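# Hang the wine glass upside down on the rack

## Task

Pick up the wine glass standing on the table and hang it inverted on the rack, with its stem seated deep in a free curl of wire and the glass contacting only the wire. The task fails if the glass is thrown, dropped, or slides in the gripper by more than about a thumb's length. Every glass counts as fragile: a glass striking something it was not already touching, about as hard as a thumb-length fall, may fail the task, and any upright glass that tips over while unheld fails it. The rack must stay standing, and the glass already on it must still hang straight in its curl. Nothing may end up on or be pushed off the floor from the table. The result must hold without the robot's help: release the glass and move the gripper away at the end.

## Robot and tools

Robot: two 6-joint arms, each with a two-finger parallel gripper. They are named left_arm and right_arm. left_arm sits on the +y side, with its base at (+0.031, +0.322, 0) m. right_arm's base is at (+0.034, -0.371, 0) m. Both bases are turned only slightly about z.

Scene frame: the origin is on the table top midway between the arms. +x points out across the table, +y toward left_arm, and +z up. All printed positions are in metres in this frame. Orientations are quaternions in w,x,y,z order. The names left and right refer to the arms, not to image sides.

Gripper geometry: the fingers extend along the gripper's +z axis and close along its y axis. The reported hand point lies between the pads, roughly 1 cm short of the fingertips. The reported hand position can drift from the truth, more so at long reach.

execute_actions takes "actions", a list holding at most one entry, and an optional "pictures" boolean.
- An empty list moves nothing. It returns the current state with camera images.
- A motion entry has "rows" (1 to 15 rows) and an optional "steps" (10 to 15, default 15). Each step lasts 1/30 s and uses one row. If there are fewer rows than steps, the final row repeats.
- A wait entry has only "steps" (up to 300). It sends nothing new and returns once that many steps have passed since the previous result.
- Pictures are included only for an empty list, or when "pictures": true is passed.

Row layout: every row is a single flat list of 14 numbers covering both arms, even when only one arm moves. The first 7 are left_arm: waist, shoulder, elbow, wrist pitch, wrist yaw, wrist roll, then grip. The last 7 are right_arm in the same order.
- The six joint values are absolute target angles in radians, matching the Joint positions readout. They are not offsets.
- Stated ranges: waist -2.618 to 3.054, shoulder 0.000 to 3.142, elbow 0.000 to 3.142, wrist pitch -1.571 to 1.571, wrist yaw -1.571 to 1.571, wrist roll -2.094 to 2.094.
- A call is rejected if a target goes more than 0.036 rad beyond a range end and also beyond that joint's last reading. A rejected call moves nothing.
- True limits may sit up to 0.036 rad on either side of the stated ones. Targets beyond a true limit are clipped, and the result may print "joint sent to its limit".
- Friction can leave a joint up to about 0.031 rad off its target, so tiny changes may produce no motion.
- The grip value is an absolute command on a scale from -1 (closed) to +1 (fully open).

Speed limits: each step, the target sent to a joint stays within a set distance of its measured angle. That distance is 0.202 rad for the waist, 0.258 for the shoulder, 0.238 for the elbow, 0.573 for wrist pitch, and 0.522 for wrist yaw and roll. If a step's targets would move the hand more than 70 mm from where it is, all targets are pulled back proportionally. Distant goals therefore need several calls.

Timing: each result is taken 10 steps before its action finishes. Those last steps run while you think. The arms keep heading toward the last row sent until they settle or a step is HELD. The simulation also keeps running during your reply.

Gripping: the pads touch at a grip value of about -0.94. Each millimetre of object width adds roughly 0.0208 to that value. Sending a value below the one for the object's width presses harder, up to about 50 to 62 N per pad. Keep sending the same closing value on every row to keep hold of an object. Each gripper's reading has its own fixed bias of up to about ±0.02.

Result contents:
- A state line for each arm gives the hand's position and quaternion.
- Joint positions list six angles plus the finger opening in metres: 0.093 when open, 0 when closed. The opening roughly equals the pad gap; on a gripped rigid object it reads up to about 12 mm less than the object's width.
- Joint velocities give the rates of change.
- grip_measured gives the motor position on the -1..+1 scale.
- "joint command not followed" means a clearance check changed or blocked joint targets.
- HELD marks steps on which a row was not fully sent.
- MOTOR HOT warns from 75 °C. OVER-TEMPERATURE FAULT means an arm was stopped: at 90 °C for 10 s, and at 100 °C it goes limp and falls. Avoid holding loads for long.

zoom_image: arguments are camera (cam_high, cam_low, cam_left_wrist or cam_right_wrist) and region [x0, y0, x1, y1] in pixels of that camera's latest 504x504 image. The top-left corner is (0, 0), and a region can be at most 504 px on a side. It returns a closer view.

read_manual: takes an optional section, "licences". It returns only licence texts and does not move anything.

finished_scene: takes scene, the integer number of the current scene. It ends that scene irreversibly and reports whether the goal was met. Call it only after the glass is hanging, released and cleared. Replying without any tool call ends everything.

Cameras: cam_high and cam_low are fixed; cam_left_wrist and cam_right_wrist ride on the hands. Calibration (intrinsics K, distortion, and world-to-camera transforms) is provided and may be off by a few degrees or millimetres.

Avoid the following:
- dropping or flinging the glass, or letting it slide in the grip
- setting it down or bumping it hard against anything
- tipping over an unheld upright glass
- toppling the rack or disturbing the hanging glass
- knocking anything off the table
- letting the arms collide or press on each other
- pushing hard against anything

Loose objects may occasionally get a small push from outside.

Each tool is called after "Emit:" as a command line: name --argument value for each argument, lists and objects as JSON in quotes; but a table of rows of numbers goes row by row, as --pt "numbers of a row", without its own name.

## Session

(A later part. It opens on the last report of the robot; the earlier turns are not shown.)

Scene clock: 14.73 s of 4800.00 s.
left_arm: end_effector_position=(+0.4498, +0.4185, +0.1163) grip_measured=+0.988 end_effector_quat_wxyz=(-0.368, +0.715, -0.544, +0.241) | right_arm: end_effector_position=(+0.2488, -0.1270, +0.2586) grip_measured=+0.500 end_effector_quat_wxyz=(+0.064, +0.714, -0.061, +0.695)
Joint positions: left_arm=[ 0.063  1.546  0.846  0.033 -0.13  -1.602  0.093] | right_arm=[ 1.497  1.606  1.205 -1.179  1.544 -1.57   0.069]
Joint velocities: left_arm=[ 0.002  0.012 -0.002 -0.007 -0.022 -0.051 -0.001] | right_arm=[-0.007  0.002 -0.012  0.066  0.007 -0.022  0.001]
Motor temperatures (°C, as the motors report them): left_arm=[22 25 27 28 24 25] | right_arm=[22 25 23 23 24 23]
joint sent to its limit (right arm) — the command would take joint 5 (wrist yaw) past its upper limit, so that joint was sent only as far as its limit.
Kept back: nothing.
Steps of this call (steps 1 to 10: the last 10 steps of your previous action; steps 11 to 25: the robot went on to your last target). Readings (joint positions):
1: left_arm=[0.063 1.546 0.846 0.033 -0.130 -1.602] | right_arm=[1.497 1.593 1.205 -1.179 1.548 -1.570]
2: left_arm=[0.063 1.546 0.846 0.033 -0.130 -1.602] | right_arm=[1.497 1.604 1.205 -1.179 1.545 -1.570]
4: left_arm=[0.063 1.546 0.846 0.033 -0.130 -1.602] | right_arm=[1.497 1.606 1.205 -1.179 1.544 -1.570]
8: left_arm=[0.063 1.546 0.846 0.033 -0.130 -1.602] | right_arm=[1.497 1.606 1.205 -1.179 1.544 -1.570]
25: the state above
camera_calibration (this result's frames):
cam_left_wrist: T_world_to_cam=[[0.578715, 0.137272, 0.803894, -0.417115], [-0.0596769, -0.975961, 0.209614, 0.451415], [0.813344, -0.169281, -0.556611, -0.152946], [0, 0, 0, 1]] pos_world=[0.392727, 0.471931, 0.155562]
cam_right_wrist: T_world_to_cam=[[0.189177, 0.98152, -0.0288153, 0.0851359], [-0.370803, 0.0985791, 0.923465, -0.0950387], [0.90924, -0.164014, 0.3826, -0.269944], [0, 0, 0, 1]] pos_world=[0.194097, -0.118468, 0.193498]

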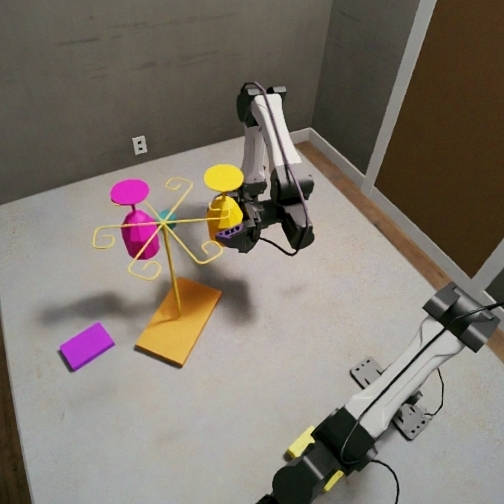

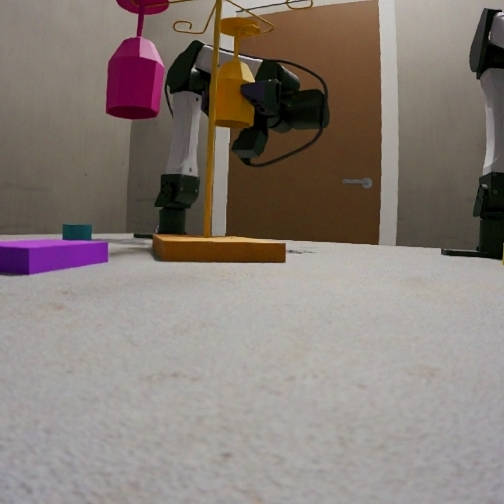

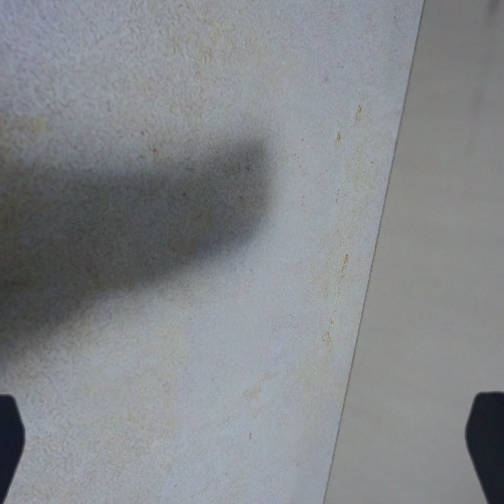

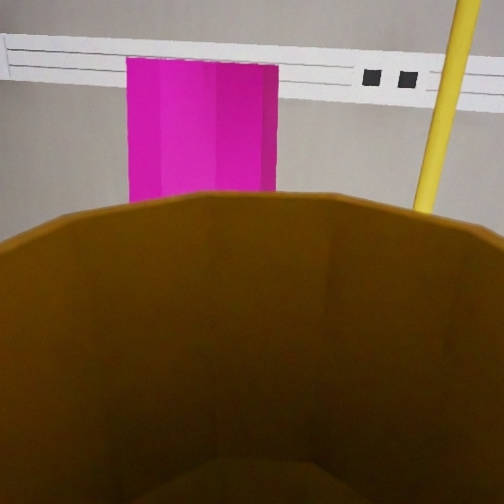

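Emit:
execute_actions --actions '[{"rows":[[0.063,1.546,0.846,0.033,-0.13,-1.602,1,1.35,1.72,1.36,-1.19,1.57,-1.571,0.3]]}]'

Emit:
execute_actions --actions '[{"rows":[[0.063,1.546,0.846,0.033,-0.13,-1.602,1,1.35,1.82,1.47,-1.21,1.57,-1.571,0.3]]}]'

Emit:
execute_actions --actions '[{"rows":[[0.063,1.546,0.846,0.033,-0.13,-1.602,1,1.35,1.9,1.57,-1.23,1.57,-1.571,0.3]]}]'

Emit:
execute_actions --actions '[{"steps":20}]' --pictures true

Emit:
zoom_image --camera "cam_high" --region '[70, 140, 260, 330]'

Emit:
zoom_image --camera "cam_low" --region '[190, 0, 310, 70]'

Scene clock: 15.87 s of 4800.00 s.
left_arm: end_effector_position=(+0.4498, +0.4185, +0.1163) grip_measured=+0.988 end_effector_quat_wxyz=(-0.368, +0.715, -0.544, +0.241) | right_arm: end_effector_position=(+0.2909, -0.1316, +0.2642) grip_measured=+0.500 end_effector_quat_wxyz=(+0.104, +0.706, -0.122, +0.689)
Joint positions: left_arm=[ 0.063  1.546  0.846  0.033 -0.13  -1.602  0.093] | right_arm=[ 1.353  1.707  1.339 -1.182  1.543 -1.57   0.069]
Joint velocities: left_arm=[-0.012 -0.012 -0.007 -0.066 -0.007 -0.051 -0.   ] | right_arm=[-0.408  0.164  0.032 -0.037 -0.037 -0.022  0.   ]
Motor temperatures (°C, as the motors report them): left_arm=[22 25 27 28 24 25] | right_arm=[22 25 23 23 24 23]
joint sent to its limit (right arm) — the command would take joint 5 (wrist yaw) past its upper limit, so that joint was sent only as far as its limit.
Steps of this call (steps 1 to 15: the robot went on to your last target; steps 16 to 29: nothing new was sent; steps 30 to 34: the first 5 steps of this action). Readings (joint positions):
30: left_arm=[0.063 1.546 0.846 0.033 -0.130 -1.602] | right_arm=[1.479 1.623 1.231 -1.196 1.540 -1.570]
31: left_arm=[0.063 1.546 0.846 0.033 -0.130 -1.602] | right_arm=[1.441 1.654 1.276 -1.197 1.541 -1.570]
33: left_arm=[0.063 1.546 0.846 0.033 -0.130 -1.602] | right_arm=[1.372 1.698 1.332 -1.183 1.543 -1.570]
34: the state above

Scene clock: 16.37 s of 4800.00 s.
left_arm: end_effector_position=(+0.4498, +0.4185, +0.1163) grip_measured=+0.988 end_effector_quat_wxyz=(-0.368, +0.715, -0.544, +0.241) | right_arm: end_effector_position=(+0.3010, -0.1098, +0.2625) grip_measured=+0.500 end_effector_quat_wxyz=(+0.108, +0.706, -0.123, +0.689)
Joint positions: left_arm=[ 0.063  1.546  0.846  0.033 -0.13  -1.602  0.093] | right_arm=[ 1.345  1.805  1.448 -1.199  1.543 -1.57   0.069]
Joint velocities: left_arm=[-0.007 -0.007 -0.007  0.007  0.037 -0.051 -0.   ] | right_arm=[-0.017  0.222  0.027  0.022 -0.037 -0.051  0.002]
Motor temperatures (°C, as the motors report them): left_arm=[22 25 27 28 24 25] | right_arm=[22 25 23 23 24 23]
joint sent to its limit (right arm) — the command would take joint 5 (wrist yaw) past its upper limit, so that joint was sent only as far as its limit.
Steps of this call (steps 1 to 10: the last 10 steps of your previous action; steps 11 to 15: the first 5 steps of this action). Readings (joint positions):
11: left_arm=[0.063 1.546 0.846 0.033 -0.130 -1.602] | right_arm=[1.345 1.727 1.361 -1.201 1.541 -1.570]
12: left_arm=[0.063 1.546 0.846 0.033 -0.130 -1.602] | right_arm=[1.345 1.753 1.399 -1.206 1.542 -1.570]
14: left_arm=[0.063 1.546 0.846 0.033 -0.130 -1.602] | right_arm=[1.345 1.795 1.444 -1.199 1.543 -1.570]
15: the state above

Scene clock: 16.87 s of 4800.00 s.
left_arm: end_effector_position=(+0.4498, +0.4185, +0.1163) grip_measured=+0.988 end_effector_quat_wxyz=(-0.368, +0.715, -0.544, +0.241) | right_arm: end_effector_position=(+0.3076, -0.0898, +0.2612) grip_measured=+0.500 end_effector_quat_wxyz=(+0.108, +0.707, -0.123, +0.689)
Joint positions: left_arm=[ 0.063  1.546  0.846  0.033 -0.13  -1.602  0.093] | right_arm=[ 1.346  1.885  1.548 -1.218  1.542 -1.57   0.069]
Joint velocities: left_arm=[ 0.012 -0.027 -0.027 -0.007  0.037 -0.022 -0.001] | right_arm=[0.017 0.129 0.046 0.051 0.037 0.007 0.   ]
Motor temperatures (°C, as the motors report them): left_arm=[22 25 27 28 24 25] | right_arm=[22 25 23 23 24 23]
joint sent to its limit (right arm) — the command would take joint 5 (wrist yaw) past its upper limit, so that joint was sent only as far as its limit.
Steps of this call (steps 1 to 10: the last 10 steps of your previous action; steps 11 to 15: the first 5 steps of this action). Readings (joint positions):
11: left_arm=[0.063 1.546 0.846 0.033 -0.130 -1.602] | right_arm=[1.345 1.828 1.469 -1.216 1.541 -1.570]
12: left_arm=[0.063 1.546 0.846 0.033 -0.130 -1.602] | right_arm=[1.345 1.848 1.503 -1.221 1.542 -1.570]
14: left_arm=[0.063 1.546 0.846 0.033 -0.130 -1.602] | right_arm=[1.346 1.878 1.543 -1.218 1.542 -1.570]
15: the state above

Scene clock: 17.53 s of 4800.00 s.
left_arm: end_effector_position=(+0.4498, +0.4185, +0.1163) grip_measured=+0.988 end_effector_quat_wxyz=(-0.368, +0.715, -0.544, +0.241) | right_arm: end_effector_position=(+0.3079, -0.0890, +0.2590) grip_measured=+0.500 end_effector_quat_wxyz=(+0.111, +0.707, -0.120, +0.688)
Joint positions: left_arm=[ 0.063  1.546  0.846  0.033 -0.13  -1.602  0.093] | right_arm=[ 1.346  1.892  1.548 -1.219  1.542 -1.57   0.069]
Joint velocities: left_arm=[-0.022  0.007 -0.017 -0.037 -0.022  0.022  0.   ] | right_arm=[ 0.012 -0.017 -0.007  0.051 -0.022 -0.022  0.   ]
Motor temperatures (°C, as the motors report them): left_arm=[22 25 27 28 24 25] | right_arm=[22 26 24 23 24 23]
joint sent to its limit (right arm) — the command would take joint 5 (wrist yaw) past its upper limit, so that joint was sent only as far as its limit.
Kept back: nothing.
Steps of this call (steps 1 to 10: the last 10 steps of your previous action; steps 11 to 15: the robot went on to your last target; steps 16 to 20: nothing new was sent). Readings (joint positions):
1: left_arm=[0.063 1.546 0.846 0.033 -0.130 -1.602] | right_arm=[1.346 1.889 1.548 -1.218 1.542 -1.570]
2: left_arm=[0.063 1.546 0.846 0.033 -0.130 -1.602] | right_arm=[1.346 1.891 1.548 -1.218 1.542 -1.570]
4: left_arm=[0.063 1.546 0.846 0.033 -0.130 -1.602] | right_arm=[1.346 1.892 1.548 -1.218 1.542 -1.570]
8: left_arm=[0.063 1.546 0.846 0.033 -0.130 -1.602] | right_arm=[1.346 1.892 1.548 -1.219 1.542 -1.570]
20: the state above
All arms were judged still, so your last target was given up. Only a new action makes them travel on or press farther. Fingers that are still opening or closing keep moving.
camera_calibration (this result's frames):
cam_left_wrist: T_world_to_cam=[[0.578715, 0.137272, 0.803894, -0.417115], [-0.0596769, -0.975961, 0.209614, 0.451415], [0.813344, -0.169281, -0.556611, -0.152946], [0, 0, 0, 1]] pos_world=[0.392727, 0.471931, 0.155562]
cam_right_wrist: T_world_to_cam=[[0.33478, 0.942199, -0.0135856, -0.0156161], [-0.354628, 0.139337, 0.924567, -0.0789107], [0.873019, -0.304708, 0.380778, -0.318515], [0, 0, 0, 1]] pos_world=[0.255313, -0.0713455, 0.194029]

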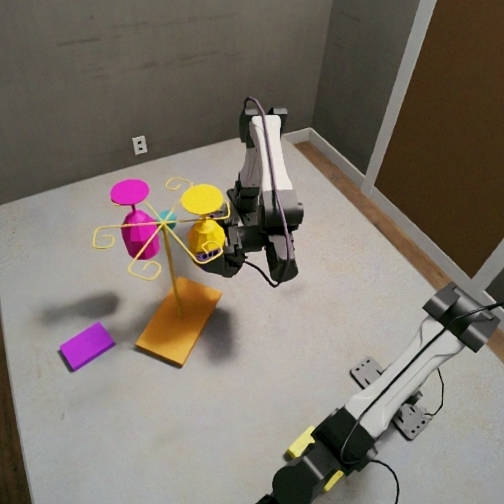

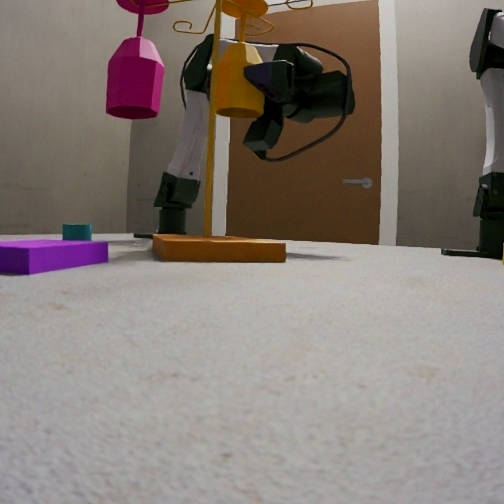

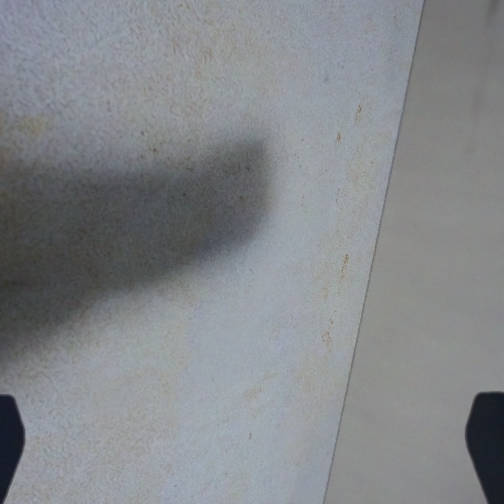

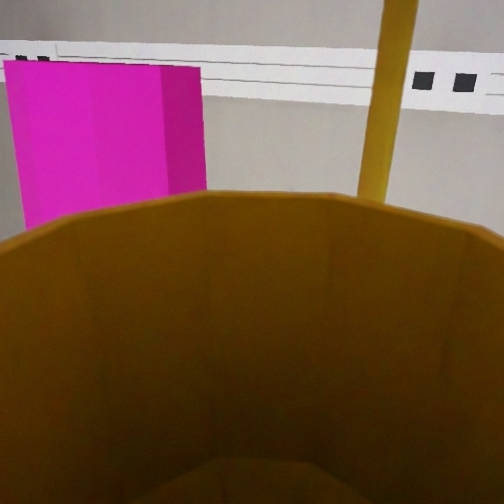

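Region (70, 140, 260, 330) of cam_high's 504x504 image, scaled by 2.653, with more detail than that image has.

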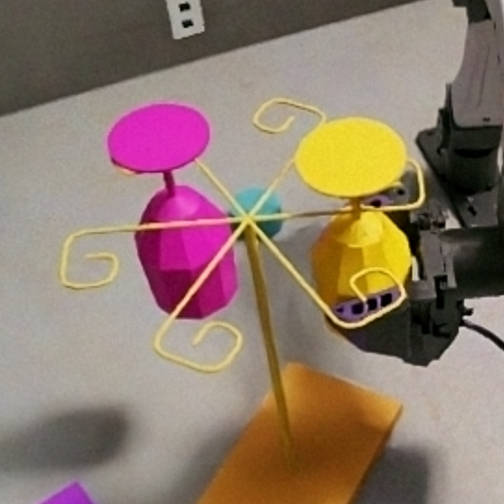

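Region (190, 0, 310, 70) of cam_low's 504x504 image, scaled by 4.200, with more detail than that image has; it fills the top 294 rows of this view, and the rest is white.

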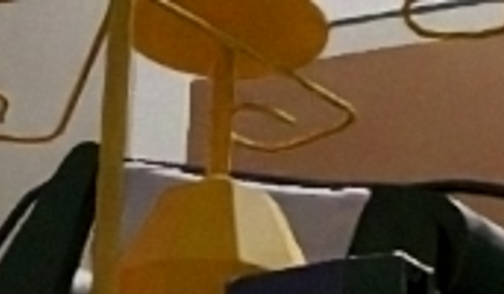

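Emit:
execute_actions --actions '[{"rows":[[0.063,1.546,0.846,0.033,-0.13,-1.602,1,1.36,1.95,1.65,-1.26,1.57,-1.571,0.3]]}]'

Emit:
execute_actions --actions '[{"rows":[[0.063,1.546,0.846,0.033,-0.13,-1.602,1,1.41,1.91,1.595,-1.25,1.57,-1.571,0.3]]}]'

Emit:
execute_actions --actions '[{"rows":[[0.063,1.546,0.846,0.033,-0.13,-1.602,1,1.465,1.88,1.55,-1.23,1.57,-1.571,0.3]]}]'

Emit:
execute_actions --actions '[{"steps":20}]' --pictures true

Emit:
zoom_image --camera "cam_high" --region '[70, 140, 260, 330]'

Emit:
zoom_image --camera "cam_low" --region '[190, 0, 310, 70]'

Scene clock: 18.37 s of 4800.00 s.
left_arm: end_effector_position=(+0.4498, +0.4185, +0.1163) grip_measured=+0.988 end_effector_quat_wxyz=(-0.368, +0.715, -0.544, +0.241) | right_arm: end_effector_position=(+0.3104, -0.0752, +0.2634) grip_measured=+0.500 end_effector_quat_wxyz=(+0.104, +0.707, -0.123, +0.689)
Joint positions: left_arm=[ 0.063  1.546  0.846  0.033 -0.13  -1.602  0.093] | right_arm=[ 1.351  1.936  1.626 -1.239  1.541 -1.57   0.069]
Joint velocities: left_arm=[-0.017 -0.007  0.007 -0.007  0.051 -0.022 -0.001] | right_arm=[ 0.037  0.061  0.061 -0.022 -0.022  0.022 -0.   ]
Motor temperatures (°C, as the motors report them): left_arm=[22 25 27 28 24 25] | right_arm=[22 26 24 23 24 23]
joint sent to its limit (right arm) — the command would take joint 5 (wrist yaw) past its upper limit, so that joint was sent only as far as its limit.
Steps of this call (steps 1 to 20: nothing new was sent; steps 21 to 25: the first 5 steps of this action). Readings (joint positions):
21: left_arm=[0.063 1.546 0.846 0.033 -0.130 -1.602] | right_arm=[1.346 1.901 1.564 -1.234 1.541 -1.570]
22: left_arm=[0.063 1.546 0.846 0.033 -0.130 -1.602] | right_arm=[1.347 1.915 1.591 -1.239 1.541 -1.570]
24: left_arm=[0.063 1.546 0.846 0.033 -0.130 -1.602] | right_arm=[1.350 1.933 1.622 -1.239 1.541 -1.570]
25: the state above

Scene clock: 18.87 s of 4800.00 s.
left_arm: end_effector_position=(+0.4498, +0.4185, +0.1163) grip_measured=+0.988 end_effector_quat_wxyz=(-0.368, +0.715, -0.544, +0.241) | right_arm: end_effector_position=(+0.2942, -0.0640, +0.2602) grip_measured=+0.500 end_effector_quat_wxyz=(+0.094, +0.711, -0.097, +0.690)
Joint positions: left_arm=[ 0.063  1.546  0.846  0.033 -0.13  -1.602  0.093] | right_arm=[ 1.403  1.934  1.61  -1.248  1.542 -1.57   0.069]
Joint velocities: left_arm=[-0.007 -0.012 -0.012 -0.037 -0.007 -0.066  0.   ] | right_arm=[ 0.237 -0.022 -0.017 -0.051 -0.022  0.051 -0.002]
Motor temperatures (°C, as the motors report them): left_arm=[22 25 27 29 24 25] | right_arm=[22 26 24 23 24 23]
joint sent to its limit (right arm) — the command would take joint 5 (wrist yaw) past its upper limit, so that joint was sent only as far as its limit.
Steps of this call (steps 1 to 10: the last 10 steps of your previous action; steps 11 to 15: the first 5 steps of this action). Readings (joint positions):
11: left_arm=[0.063 1.546 0.846 0.033 -0.130 -1.602] | right_arm=[1.358 1.938 1.625 -1.248 1.542 -1.570]
12: left_arm=[0.063 1.546 0.846 0.033 -0.130 -1.602] | right_arm=[1.368 1.936 1.619 -1.248 1.542 -1.570]
14: left_arm=[0.063 1.546 0.846 0.033 -0.130 -1.602] | right_arm=[1.393 1.934 1.612 -1.248 1.542 -1.570]
15: the state above

Scene clock: 19.37 s of 4800.00 s.
left_arm: end_effector_position=(+0.4498, +0.4185, +0.1163) grip_measured=+0.988 end_effector_quat_wxyz=(-0.368, +0.715, -0.544, +0.241) | right_arm: end_effector_position=(+0.2751, -0.0580, +0.2586) grip_measured=+0.500 end_effector_quat_wxyz=(+0.079, +0.713, -0.074, +0.693)
Joint positions: left_arm=[ 0.063  1.546  0.846  0.033 -0.13  -1.602  0.093] | right_arm=[ 1.458  1.906  1.565 -1.24   1.542 -1.57   0.069]
Joint velocities: left_arm=[-0.002  0.007 -0.007 -0.095  0.081 -0.037 -0.002] | right_arm=[ 0.222 -0.061 -0.032 -0.022 -0.022  0.066  0.001]
Motor temperatures (°C, as the motors report them): left_arm=[22 25 27 29 24 25] | right_arm=[22 26 24 23 24 23]
joint sent to its limit (right arm) — the command would take joint 5 (wrist yaw) past its upper limit, so that joint was sent only as far as its limit.
Steps of this call (steps 1 to 10: the last 10 steps of your previous action; steps 11 to 15: the first 5 steps of this action). Readings (joint positions):
11: left_arm=[0.063 1.546 0.846 0.033 -0.130 -1.602] | right_arm=[1.416 1.929 1.600 -1.241 1.542 -1.570]
12: left_arm=[0.063 1.546 0.846 0.033 -0.130 -1.602] | right_arm=[1.425 1.920 1.584 -1.240 1.542 -1.570]
14: left_arm=[0.063 1.546 0.846 0.033 -0.130 -1.602] | right_arm=[1.449 1.908 1.567 -1.240 1.542 -1.570]
15: the state above

Scene clock: 20.03 s of 4800.00 s.
left_arm: end_effector_position=(+0.4498, +0.4185, +0.1163) grip_measured=+0.988 end_effector_quat_wxyz=(-0.368, +0.715, -0.544, +0.241) | right_arm: end_effector_position=(+0.2735, -0.0572, +0.2592) grip_measured=+0.500 end_effector_quat_wxyz=(+0.076, +0.714, -0.073, +0.692)
Joint positions: left_arm=[ 0.063  1.546  0.846  0.033 -0.13  -1.602  0.093] | right_arm=[ 1.463  1.903  1.565 -1.24   1.54  -1.57   0.069]
Joint velocities: left_arm=[-0.027 -0.007  0.007 -0.007  0.051 -0.051  0.   ] | right_arm=[ 0.012 -0.012 -0.007  0.022 -0.007 -0.066  0.001]
Motor temperatures (°C, as the motors report them): left_arm=[22 25 27 29 24 25] | right_arm=[22 26 24 23 24 23]
joint sent to its limit (right arm) — the command would take joint 5 (wrist yaw) past its upper limit, so that joint was sent only as far as its limit.
Kept back: nothing.
Steps of this call (steps 1 to 10: the last 10 steps of your previous action; steps 11 to 15: the robot went on to your last target; steps 16 to 20: nothing new was sent). Readings (joint positions):
1: left_arm=[0.063 1.546 0.846 0.033 -0.130 -1.602] | right_arm=[1.462 1.904 1.565 -1.240 1.541 -1.570]
2: left_arm=[0.063 1.546 0.846 0.033 -0.130 -1.602] | right_arm=[1.463 1.904 1.565 -1.240 1.540 -1.570]
4: left_arm=[0.063 1.546 0.846 0.033 -0.130 -1.602] | right_arm=[1.463 1.903 1.565 -1.240 1.540 -1.570]
8: left_arm=[0.063 1.546 0.846 0.033 -0.130 -1.602] | right_arm=[1.463 1.903 1.565 -1.240 1.540 -1.570]
20: the state above
All arms were judged still, so your last target was given up. Only a new action makes them travel on or press farther. Fingers that are still opening or closing keep moving.
camera_calibration (this result's frames):
cam_left_wrist: T_world_to_cam=[[0.578715, 0.137272, 0.803894, -0.417115], [-0.0596769, -0.975961, 0.209614, 0.451415], [0.813344, -0.169281, -0.556611, -0.152946], [0, 0, 0, 1]] pos_world=[0.392727, 0.471931, 0.155562]
cam_right_wrist: T_world_to_cam=[[0.222301, 0.974562, -0.0284832, 0.00248572], [-0.363868, 0.110032, 0.924929, -0.0949492], [0.904534, -0.195249, 0.379072, -0.280771], [0, 0, 0, 1]] pos_world=[0.218865, -0.0467951, 0.194324]

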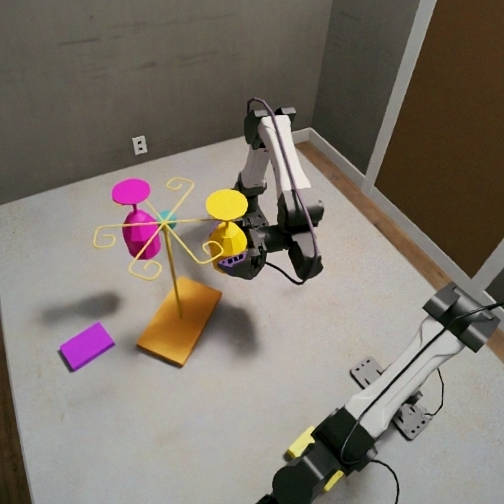

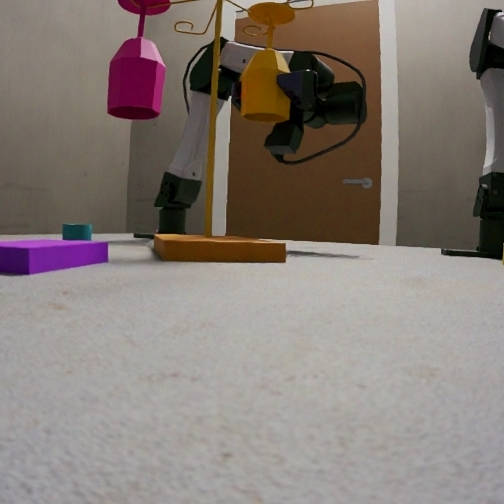

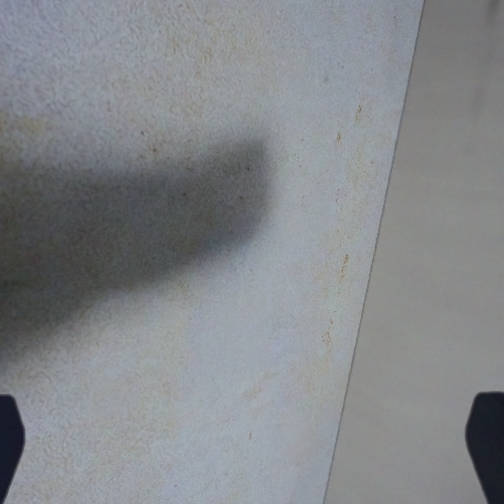

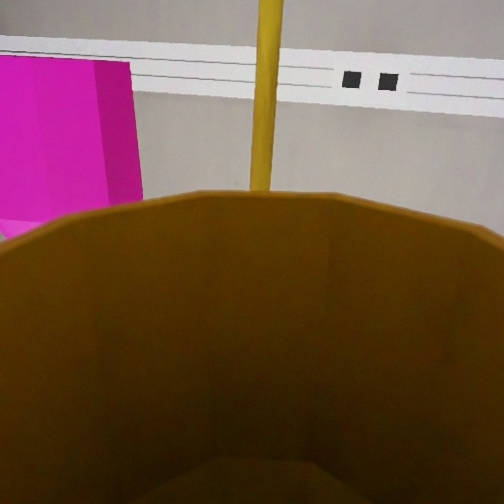

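Region (70, 140, 260, 330) of cam_high's 504x504 image, scaled by 2.653, with more detail than that image has.

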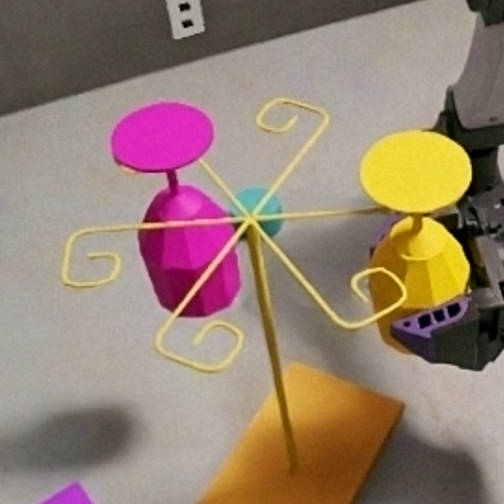

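Region (190, 0, 310, 70) of cam_low's 504x504 image, scaled by 4.200, with more detail than that image has; it fills the top 294 rows of this view, and the rest is white.

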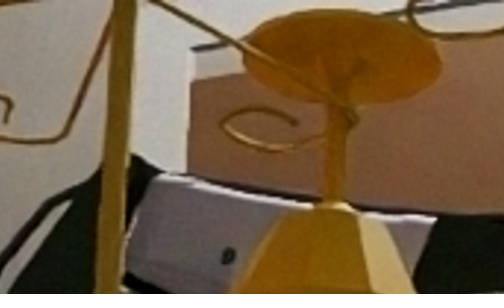

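In the corner. Retract, then inward.

Emit:
execute_actions --actions '[{"rows":[[0.063,1.546,0.846,0.033,-0.13,-1.602,1,1.45,1.8,1.43,-1.19,1.57,-1.571,0.3]]}]'

Emit:
execute_actions --actions '[{"rows":[[0.063,1.546,0.846,0.033,-0.13,-1.602,1,1.415,1.85,1.42,-1.14,1.57,-1.571,0.3]]}]'

Emit:
execute_actions --actions '[{"steps":20}]' --pictures true

Emit:
zoom_image --camera "cam_low" --region '[190, 0, 310, 70]'

Scene clock: 20.57 s of 4800.00 s.
left_arm: end_effector_position=(+0.4498, +0.4185, +0.1163) grip_measured=+0.988 end_effector_quat_wxyz=(-0.368, +0.715, -0.544, +0.241) | right_arm: end_effector_position=(+0.2705, -0.0800, +0.2549) grip_measured=+0.500 end_effector_quat_wxyz=(+0.083, +0.713, -0.070, +0.692)
Joint positions: left_arm=[ 0.063  1.546  0.846  0.033 -0.13  -1.602  0.093] | right_arm=[ 1.457  1.826  1.445 -1.212  1.543 -1.57   0.069]
Joint velocities: left_arm=[-0.007  0.007 -0.012 -0.037  0.051 -0.037  0.001] | right_arm=[-0.032 -0.134 -0.085  0.037 -0.007 -0.066  0.001]
Motor temperatures (°C, as the motors report them): left_arm=[22 25 28 29 24 25] | right_arm=[22 26 24 23 24 23]
joint sent to its limit (right arm) — the command would take joint 5 (wrist yaw) past its upper limit, so that joint was sent only as far as its limit.
Steps of this call (steps 1 to 11: nothing new was sent; steps 12 to 16: the first 5 steps of this action). Readings (joint positions):
12: left_arm=[0.063 1.546 0.846 0.033 -0.130 -1.602] | right_arm=[1.462 1.889 1.540 -1.218 1.543 -1.570]
13: left_arm=[0.063 1.546 0.846 0.033 -0.130 -1.602] | right_arm=[1.462 1.866 1.499 -1.212 1.543 -1.570]
15: left_arm=[0.063 1.546 0.846 0.033 -0.130 -1.602] | right_arm=[1.459 1.833 1.451 -1.212 1.543 -1.570]
16: the state above

Scene clock: 21.07 s of 4800.00 s.
left_arm: end_effector_position=(+0.4498, +0.4185, +0.1163) grip_measured=+0.988 end_effector_quat_wxyz=(-0.368, +0.715, -0.544, +0.241) | right_arm: end_effector_position=(+0.2815, -0.0850, +0.2496) grip_measured=+0.500 end_effector_quat_wxyz=(+0.087, +0.711, -0.091, +0.692)
Joint positions: left_arm=[ 0.063  1.546  0.846  0.033 -0.13  -1.602  0.093] | right_arm=[ 1.422  1.835  1.436 -1.169  1.543 -1.57   0.069]
Joint velocities: left_arm=[-0.007  0.012 -0.027  0.007  0.037  0.037 -0.   ] | right_arm=[-0.129  0.1   -0.061  0.081  0.007 -0.066 -0.001]
Motor temperatures (°C, as the motors report them): left_arm=[22 25 28 29 24 25] | right_arm=[22 26 24 23 24 23]
joint sent to its limit (right arm) — the command would take joint 5 (wrist yaw) past its upper limit, so that joint was sent only as far as its limit.
Steps of this call (steps 1 to 10: the last 10 steps of your previous action; steps 11 to 15: the first 5 steps of this action). Readings (joint positions):
11: left_arm=[0.063 1.546 0.846 0.033 -0.130 -1.602] | right_arm=[1.453 1.821 1.442 -1.196 1.543 -1.570]
12: left_arm=[0.063 1.546 0.846 0.033 -0.130 -1.602] | right_arm=[1.445 1.824 1.441 -1.187 1.543 -1.570]
14: left_arm=[0.063 1.546 0.846 0.033 -0.130 -1.602] | right_arm=[1.428 1.832 1.438 -1.173 1.543 -1.570]
15: the state above

Scene clock: 21.73 s of 4800.00 s.
left_arm: end_effector_position=(+0.4498, +0.4185, +0.1163) grip_measured=+0.988 end_effector_quat_wxyz=(-0.368, +0.715, -0.544, +0.241) | right_arm: end_effector_position=(+0.2831, -0.0845, +0.2471) grip_measured=+0.500 end_effector_quat_wxyz=(+0.085, +0.710, -0.095, +0.692)
Joint positions: left_arm=[ 0.063  1.546  0.846  0.033 -0.13  -1.602  0.093] | right_arm=[ 1.418  1.841  1.432 -1.152  1.543 -1.57   0.069]
Joint velocities: left_arm=[-0.007 -0.002 -0.007  0.066 -0.022  0.066 -0.   ] | right_arm=[-0.012  0.007 -0.007 -0.022  0.022 -0.022  0.   ]
Motor temperatures (°C, as the motors report them): left_arm=[22 25 28 29 24 25] | right_arm=[22 26 24 23 24 23]
joint sent to its limit (right arm) — the command would take joint 5 (wrist yaw) past its upper limit, so that joint was sent only as far as its limit.
Kept back: nothing.
Steps of this call (steps 1 to 10: the last 10 steps of your previous action; steps 11 to 20: the robot went on to your last target). Readings (joint positions):
1: left_arm=[0.063 1.546 0.846 0.033 -0.130 -1.602] | right_arm=[1.419 1.838 1.434 -1.166 1.543 -1.570]
2: left_arm=[0.063 1.546 0.846 0.033 -0.130 -1.602] | right_arm=[1.418 1.840 1.433 -1.163 1.543 -1.570]
4: left_arm=[0.063 1.546 0.846 0.033 -0.130 -1.602] | right_arm=[1.418 1.841 1.432 -1.159 1.543 -1.570]
8: left_arm=[0.063 1.546 0.846 0.033 -0.130 -1.602] | right_arm=[1.418 1.841 1.432 -1.155 1.543 -1.570]
20: the state above
camera_calibration (this result's frames):
cam_left_wrist: T_world_to_cam=[[0.578715, 0.137272, 0.803894, -0.417115], [-0.0596769, -0.975961, 0.209614, 0.451415], [0.813344, -0.169281, -0.556611, -0.152946], [0, 0, 0, 1]] pos_world=[0.392727, 0.471931, 0.155562]
cam_right_wrist: T_world_to_cam=[[0.266061, 0.963895, -0.0109058, 0.00891394], [-0.365052, 0.111222, 0.92432, -0.0766686], [0.89216, -0.241944, 0.381463, -0.291249], [0, 0, 0, 1]] pos_world=[0.229481, -0.0705309, 0.182065]

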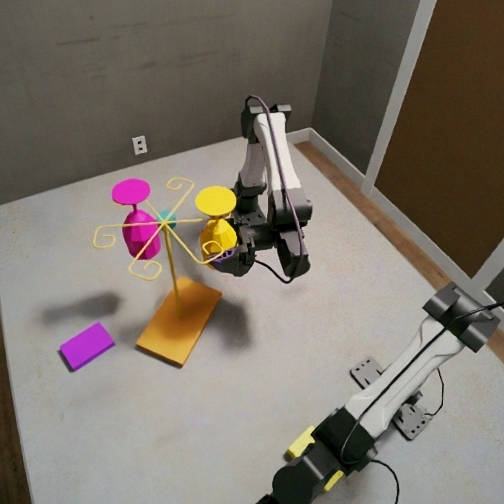

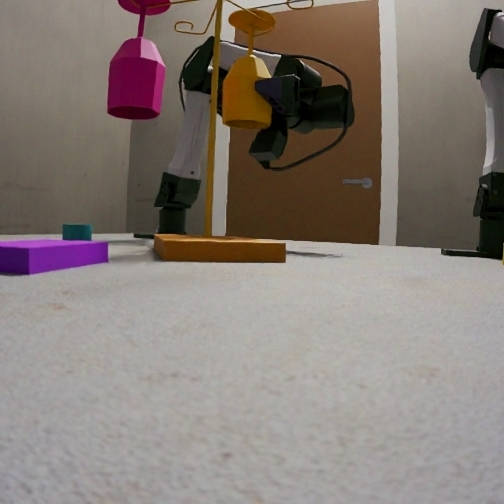

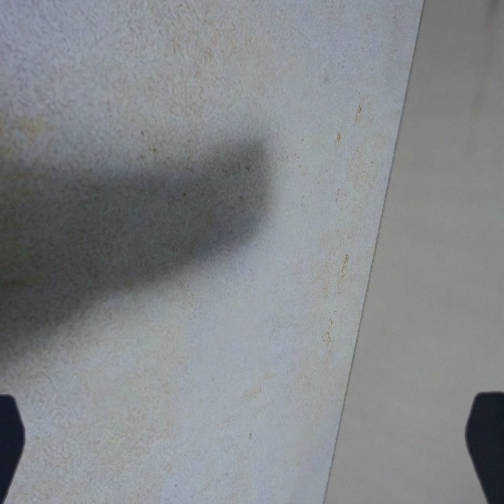

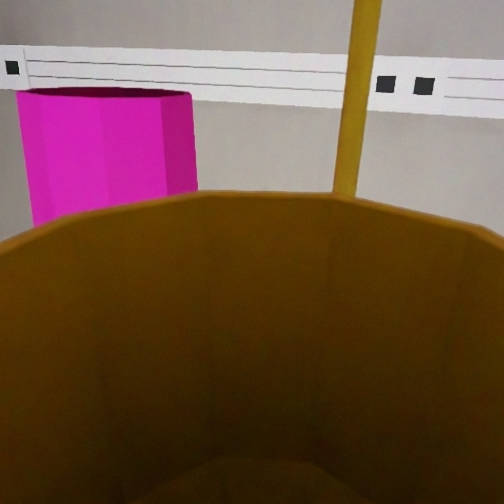

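Region (190, 0, 310, 70) of cam_low's 504x504 image, scaled by 4.200, with more detail than that image has; it fills the top 294 rows of this view, and the rest is white.

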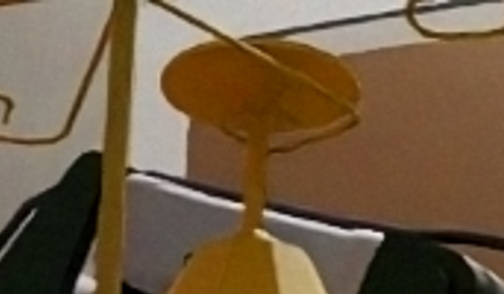

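Emit:
execute_actions --actions '[{"rows":[[0.063,1.546,0.846,0.033,-0.13,-1.602,1,1.435,1.865,1.385,-1.09,1.57,-1.571,0.3]]}]'

Emit:
execute_actions --actions '[{"rows":[[0.063,1.546,0.846,0.033,-0.13,-1.602,1,1.435,1.865,1.385,-1.09,1.57,-1.571,1]]}]'

Emit:
execute_actions --actions '[{"rows":[[0.063,1.546,0.846,0.033,-0.13,-1.602,1,1.46,1.9,1.27,-0.94,1.57,-1.571,1]]}]'

Emit:
execute_actions --actions '[{"rows":[[0.063,1.546,0.846,0.033,-0.13,-1.602,1,1.48,1.98,1.13,-0.72,1.57,-1.571,1]]}]'

Emit:
execute_actions --actions '[{"rows":[[0.063,1.546,0.846,0.033,-0.13,-1.602,1,1.95,1.98,1.13,-0.72,1.57,-1.571,1]]}]'

Emit:
execute_actions --actions '[{"steps":30}]'

Emit:
finished_scene --scene 2

Scene clock: 22.33 s of 4800.00 s.
left_arm: end_effector_position=(+0.4498, +0.4185, +0.1163) grip_measured=+0.988 end_effector_quat_wxyz=(-0.368, +0.715, -0.544, +0.241) | right_arm: end_effector_position=(+0.2807, -0.0823, +0.2371) grip_measured=+0.500 end_effector_quat_wxyz=(+0.085, +0.709, -0.090, +0.695)
Joint positions: left_arm=[ 0.063  1.546  0.846  0.033 -0.13  -1.602  0.093] | right_arm=[ 1.427  1.851  1.401 -1.118  1.55  -1.568  0.069]
Joint velocities: left_arm=[ 0.012 -0.032 -0.037 -0.066 -0.037  0.007 -0.001] | right_arm=[ 0.022  0.042 -0.046  0.183  0.242  0.007 -0.   ]
Motor temperatures (°C, as the motors report them): left_arm=[22 25 28 29 24 25] | right_arm=[22 26 24 23 24 23]
joint sent to its limit (right arm) — the command would take joint 5 (wrist yaw) past its upper limit, so that joint was sent only as far as its limit.
Steps of this call (steps 1 to 13: the robot went on to your last target; steps 14 to 18: the first 5 steps of this action). Readings (joint positions):
14: left_arm=[0.063 1.546 0.846 0.033 -0.130 -1.602] | right_arm=[1.419 1.841 1.426 -1.143 1.545 -1.570]
15: left_arm=[0.063 1.546 0.846 0.033 -0.130 -1.602] | right_arm=[1.420 1.841 1.419 -1.134 1.545 -1.570]
17: left_arm=[0.063 1.546 0.846 0.033 -0.130 -1.602] | right_arm=[1.425 1.848 1.405 -1.123 1.545 -1.570]
18: the state above

Scene clock: 22.83 s of 4800.00 s.
left_arm: end_effector_position=(+0.4498, +0.4185, +0.1163) grip_measured=+0.988 end_effector_quat_wxyz=(-0.368, +0.715, -0.544, +0.241) | right_arm: end_effector_position=(+0.2810, -0.0811, +0.2371) grip_measured=+1.000 end_effector_quat_wxyz=(+0.080, +0.707, -0.095, +0.696)
Joint positions: left_arm=[ 0.063  1.546  0.846  0.033 -0.13  -1.602  0.093] | right_arm=[ 1.427  1.852  1.4   -1.103  1.552 -1.568  0.093]
Joint velocities: left_arm=[ 0.002 -0.022  0.002 -0.051  0.007 -0.051 -0.001] | right_arm=[-0.012 -0.002 -0.017 -0.007 -0.037 -0.007  0.   ]
Motor temperatures (°C, as the motors report them): left_arm=[22 25 28 29 24 25] | right_arm=[22 26 24 23 24 23]
joint sent to its limit (right arm) — the command would take joint 5 (wrist yaw) past its upper limit, so that joint was sent only as far as its limit.
Steps of this call (steps 1 to 10: the last 10 steps of your previous action; steps 11 to 15: the first 5 steps of this action). Readings (joint positions):
11: left_arm=[0.063 1.546 0.846 0.033 -0.130 -1.602] | right_arm=[1.427 1.852 1.400 -1.103 1.552 -1.568]
12: left_arm=[0.063 1.546 0.846 0.033 -0.130 -1.602] | right_arm=[1.427 1.852 1.400 -1.103 1.552 -1.568]
14: left_arm=[0.063 1.546 0.846 0.033 -0.130 -1.602] | right_arm=[1.427 1.852 1.400 -1.103 1.552 -1.568]
15: the state above

Scene clock: 23.33 s of 4800.00 s.
left_arm: end_effector_position=(+0.4498, +0.4185, +0.1163) grip_measured=+0.988 end_effector_quat_wxyz=(-0.368, +0.715, -0.544, +0.241) | right_arm: end_effector_position=(+0.2722, -0.0796, +0.1994) grip_measured=+1.000 end_effector_quat_wxyz=(+0.088, +0.709, -0.069, +0.697)
Joint positions: left_arm=[ 0.063  1.546  0.846  0.033 -0.13  -1.602  0.093] | right_arm=[ 1.453  1.888  1.289 -1.003  1.556 -1.568  0.093]
Joint velocities: left_arm=[ 0.007 -0.007 -0.012  0.022  0.007 -0.007 -0.001] | right_arm=[ 0.076  0.325 -0.325  0.271 -0.139 -0.037  0.   ]
Motor temperatures (°C, as the motors report them): left_arm=[22 25 28 29 24 25] | right_arm=[22 26 24 23 24 23]
joint sent to its limit (right arm) — the command would take joint 5 (wrist yaw) past its upper limit, so that joint was sent only as far as its limit.
Steps of this call (steps 1 to 10: the last 10 steps of your previous action; steps 11 to 15: the first 5 steps of this action). Readings (joint positions):
11: left_arm=[0.063 1.546 0.846 0.033 -0.130 -1.602] | right_arm=[1.429 1.853 1.381 -1.072 1.558 -1.568]
12: left_arm=[0.063 1.546 0.846 0.033 -0.130 -1.602] | right_arm=[1.435 1.854 1.353 -1.043 1.558 -1.568]
14: left_arm=[0.063 1.546 0.846 0.033 -0.130 -1.602] | right_arm=[1.448 1.875 1.303 -1.012 1.558 -1.568]
15: the state above

Scene clock: 23.83 s of 4800.00 s.
left_arm: end_effector_position=(+0.4498, +0.4185, +0.1163) grip_measured=+0.988 end_effector_quat_wxyz=(-0.368, +0.715, -0.544, +0.241) | right_arm: end_effector_position=(+0.2651, -0.0816, +0.1440) grip_measured=+1.000 end_effector_quat_wxyz=(+0.088, +0.710, -0.055, +0.696)
Joint positions: left_arm=[ 0.063  1.546  0.846  0.033 -0.13  -1.602  0.093] | right_arm=[ 1.472  1.965  1.151 -0.806  1.556 -1.569  0.093]
Joint velocities: left_arm=[-0.017  0.007 -0.022 -0.051  0.022 -0.037 -0.   ] | right_arm=[ 0.027  0.496 -0.427  0.388 -0.051  0.022  0.   ]
Motor temperatures (°C, as the motors report them): left_arm=[22 26 28 29 24 25] | right_arm=[22 26 24 23 24 23]
joint sent to its limit (right arm) — the command would take joint 5 (wrist yaw) past its upper limit, so that joint was sent only as far as its limit.
Steps of this call (steps 1 to 10: the last 10 steps of your previous action; steps 11 to 15: the first 5 steps of this action). Readings (joint positions):
11: left_arm=[0.063 1.546 0.846 0.033 -0.130 -1.602] | right_arm=[1.457 1.906 1.254 -0.915 1.558 -1.569]
12: left_arm=[0.063 1.546 0.846 0.033 -0.130 -1.602] | right_arm=[1.461 1.911 1.223 -0.871 1.558 -1.569]
14: left_arm=[0.063 1.546 0.846 0.033 -0.130 -1.602] | right_arm=[1.470 1.946 1.168 -0.821 1.558 -1.569]
15: the state above

Scene clock: 24.33 s of 4800.00 s.
left_arm: end_effector_position=(+0.4498, +0.4185, +0.1163) grip_measured=+0.988 end_effector_quat_wxyz=(-0.368, +0.715, -0.544, +0.241) | right_arm: end_effector_position=(+0.1766, -0.0266, +0.1324) grip_measured=+1.000 end_effector_quat_wxyz=(-0.023, +0.713, +0.031, +0.700)
Joint positions: left_arm=[ 0.063  1.546  0.846  0.033 -0.13  -1.602  0.093] | right_arm=[ 1.751  1.988  1.133 -0.728  1.553 -1.569  0.093]
Joint velocities: left_arm=[-0.002 -0.007 -0.012 -0.007  0.022  0.007  0.   ] | right_arm=[ 2.127  0.007 -0.012  0.11  -0.051  0.007  0.   ]
Motor temperatures (°C, as the motors report them): left_arm=[22 26 28 29 24 25] | right_arm=[22 26 24 23 24 23]
joint sent to its limit (right arm) — the command would take joint 5 (wrist yaw) past its upper limit, so that joint was sent only as far as its limit.
Steps of this call (steps 1 to 10: the last 10 steps of your previous action; steps 11 to 15: the first 5 steps of this action). Readings (joint positions):
11: left_arm=[0.063 1.546 0.846 0.033 -0.130 -1.602] | right_arm=[1.495 1.988 1.133 -0.740 1.553 -1.569]
12: left_arm=[0.063 1.546 0.846 0.033 -0.130 -1.602] | right_arm=[1.540 1.988 1.133 -0.739 1.553 -1.569]
14: left_arm=[0.063 1.546 0.846 0.033 -0.130 -1.602] | right_arm=[1.676 1.988 1.133 -0.732 1.553 -1.569]
15: the state above

Scene clock: 25.33 s of 4800.00 s.
left_arm: end_effector_position=(+0.4498, +0.4185, +0.1163) grip_measured=+0.988 end_effector_quat_wxyz=(-0.368, +0.715, -0.544, +0.241) | right_arm: end_effector_position=(+0.1041, -0.0043, +0.1324) grip_measured=+1.000 end_effector_quat_wxyz=(-0.097, +0.706, +0.100, +0.694)
Joint positions: left_arm=[ 0.063  1.546  0.846  0.033 -0.13  -1.602  0.093] | right_arm=[ 1.954  1.988  1.133 -0.719  1.553 -1.569  0.093]
Joint velocities: left_arm=[ 0.002 -0.002 -0.022  0.037 -0.022  0.022 -0.001] | right_arm=[-0.002  0.002  0.017  0.081  0.022 -0.007  0.   ]
Motor temperatures (°C, as the motors report them): left_arm=[22 26 28 29 24 25] | right_arm=[22 27 24 23 24 23]
joint sent to its limit (right arm) — the command would take joint 5 (wrist yaw) past its upper limit, so that joint was sent only as far as its limit.
Kept back: nothing.
Steps of this call (steps 1 to 10: the last 10 steps of your previous action; steps 11 to 30: the robot went on to your last target). Readings (joint positions):
1: left_arm=[0.063 1.546 0.846 0.033 -0.130 -1.602] | right_arm=[1.826 1.988 1.133 -0.724 1.553 -1.569]
2: left_arm=[0.063 1.546 0.846 0.033 -0.130 -1.602] | right_arm=[1.894 1.988 1.133 -0.721 1.553 -1.569]
4: left_arm=[0.063 1.546 0.846 0.033 -0.130 -1.602] | right_arm=[1.974 1.988 1.133 -0.719 1.553 -1.569]
8: left_arm=[0.063 1.546 0.846 0.033 -0.130 -1.602] | right_arm=[1.967 1.988 1.133 -0.719 1.553 -1.569]
30: the state above
All arms were judged still, so your last target was given up. Only a new action makes them travel on or press farther. Fingers that are still opening or closing keep moving.

The scene is finished: the task was done.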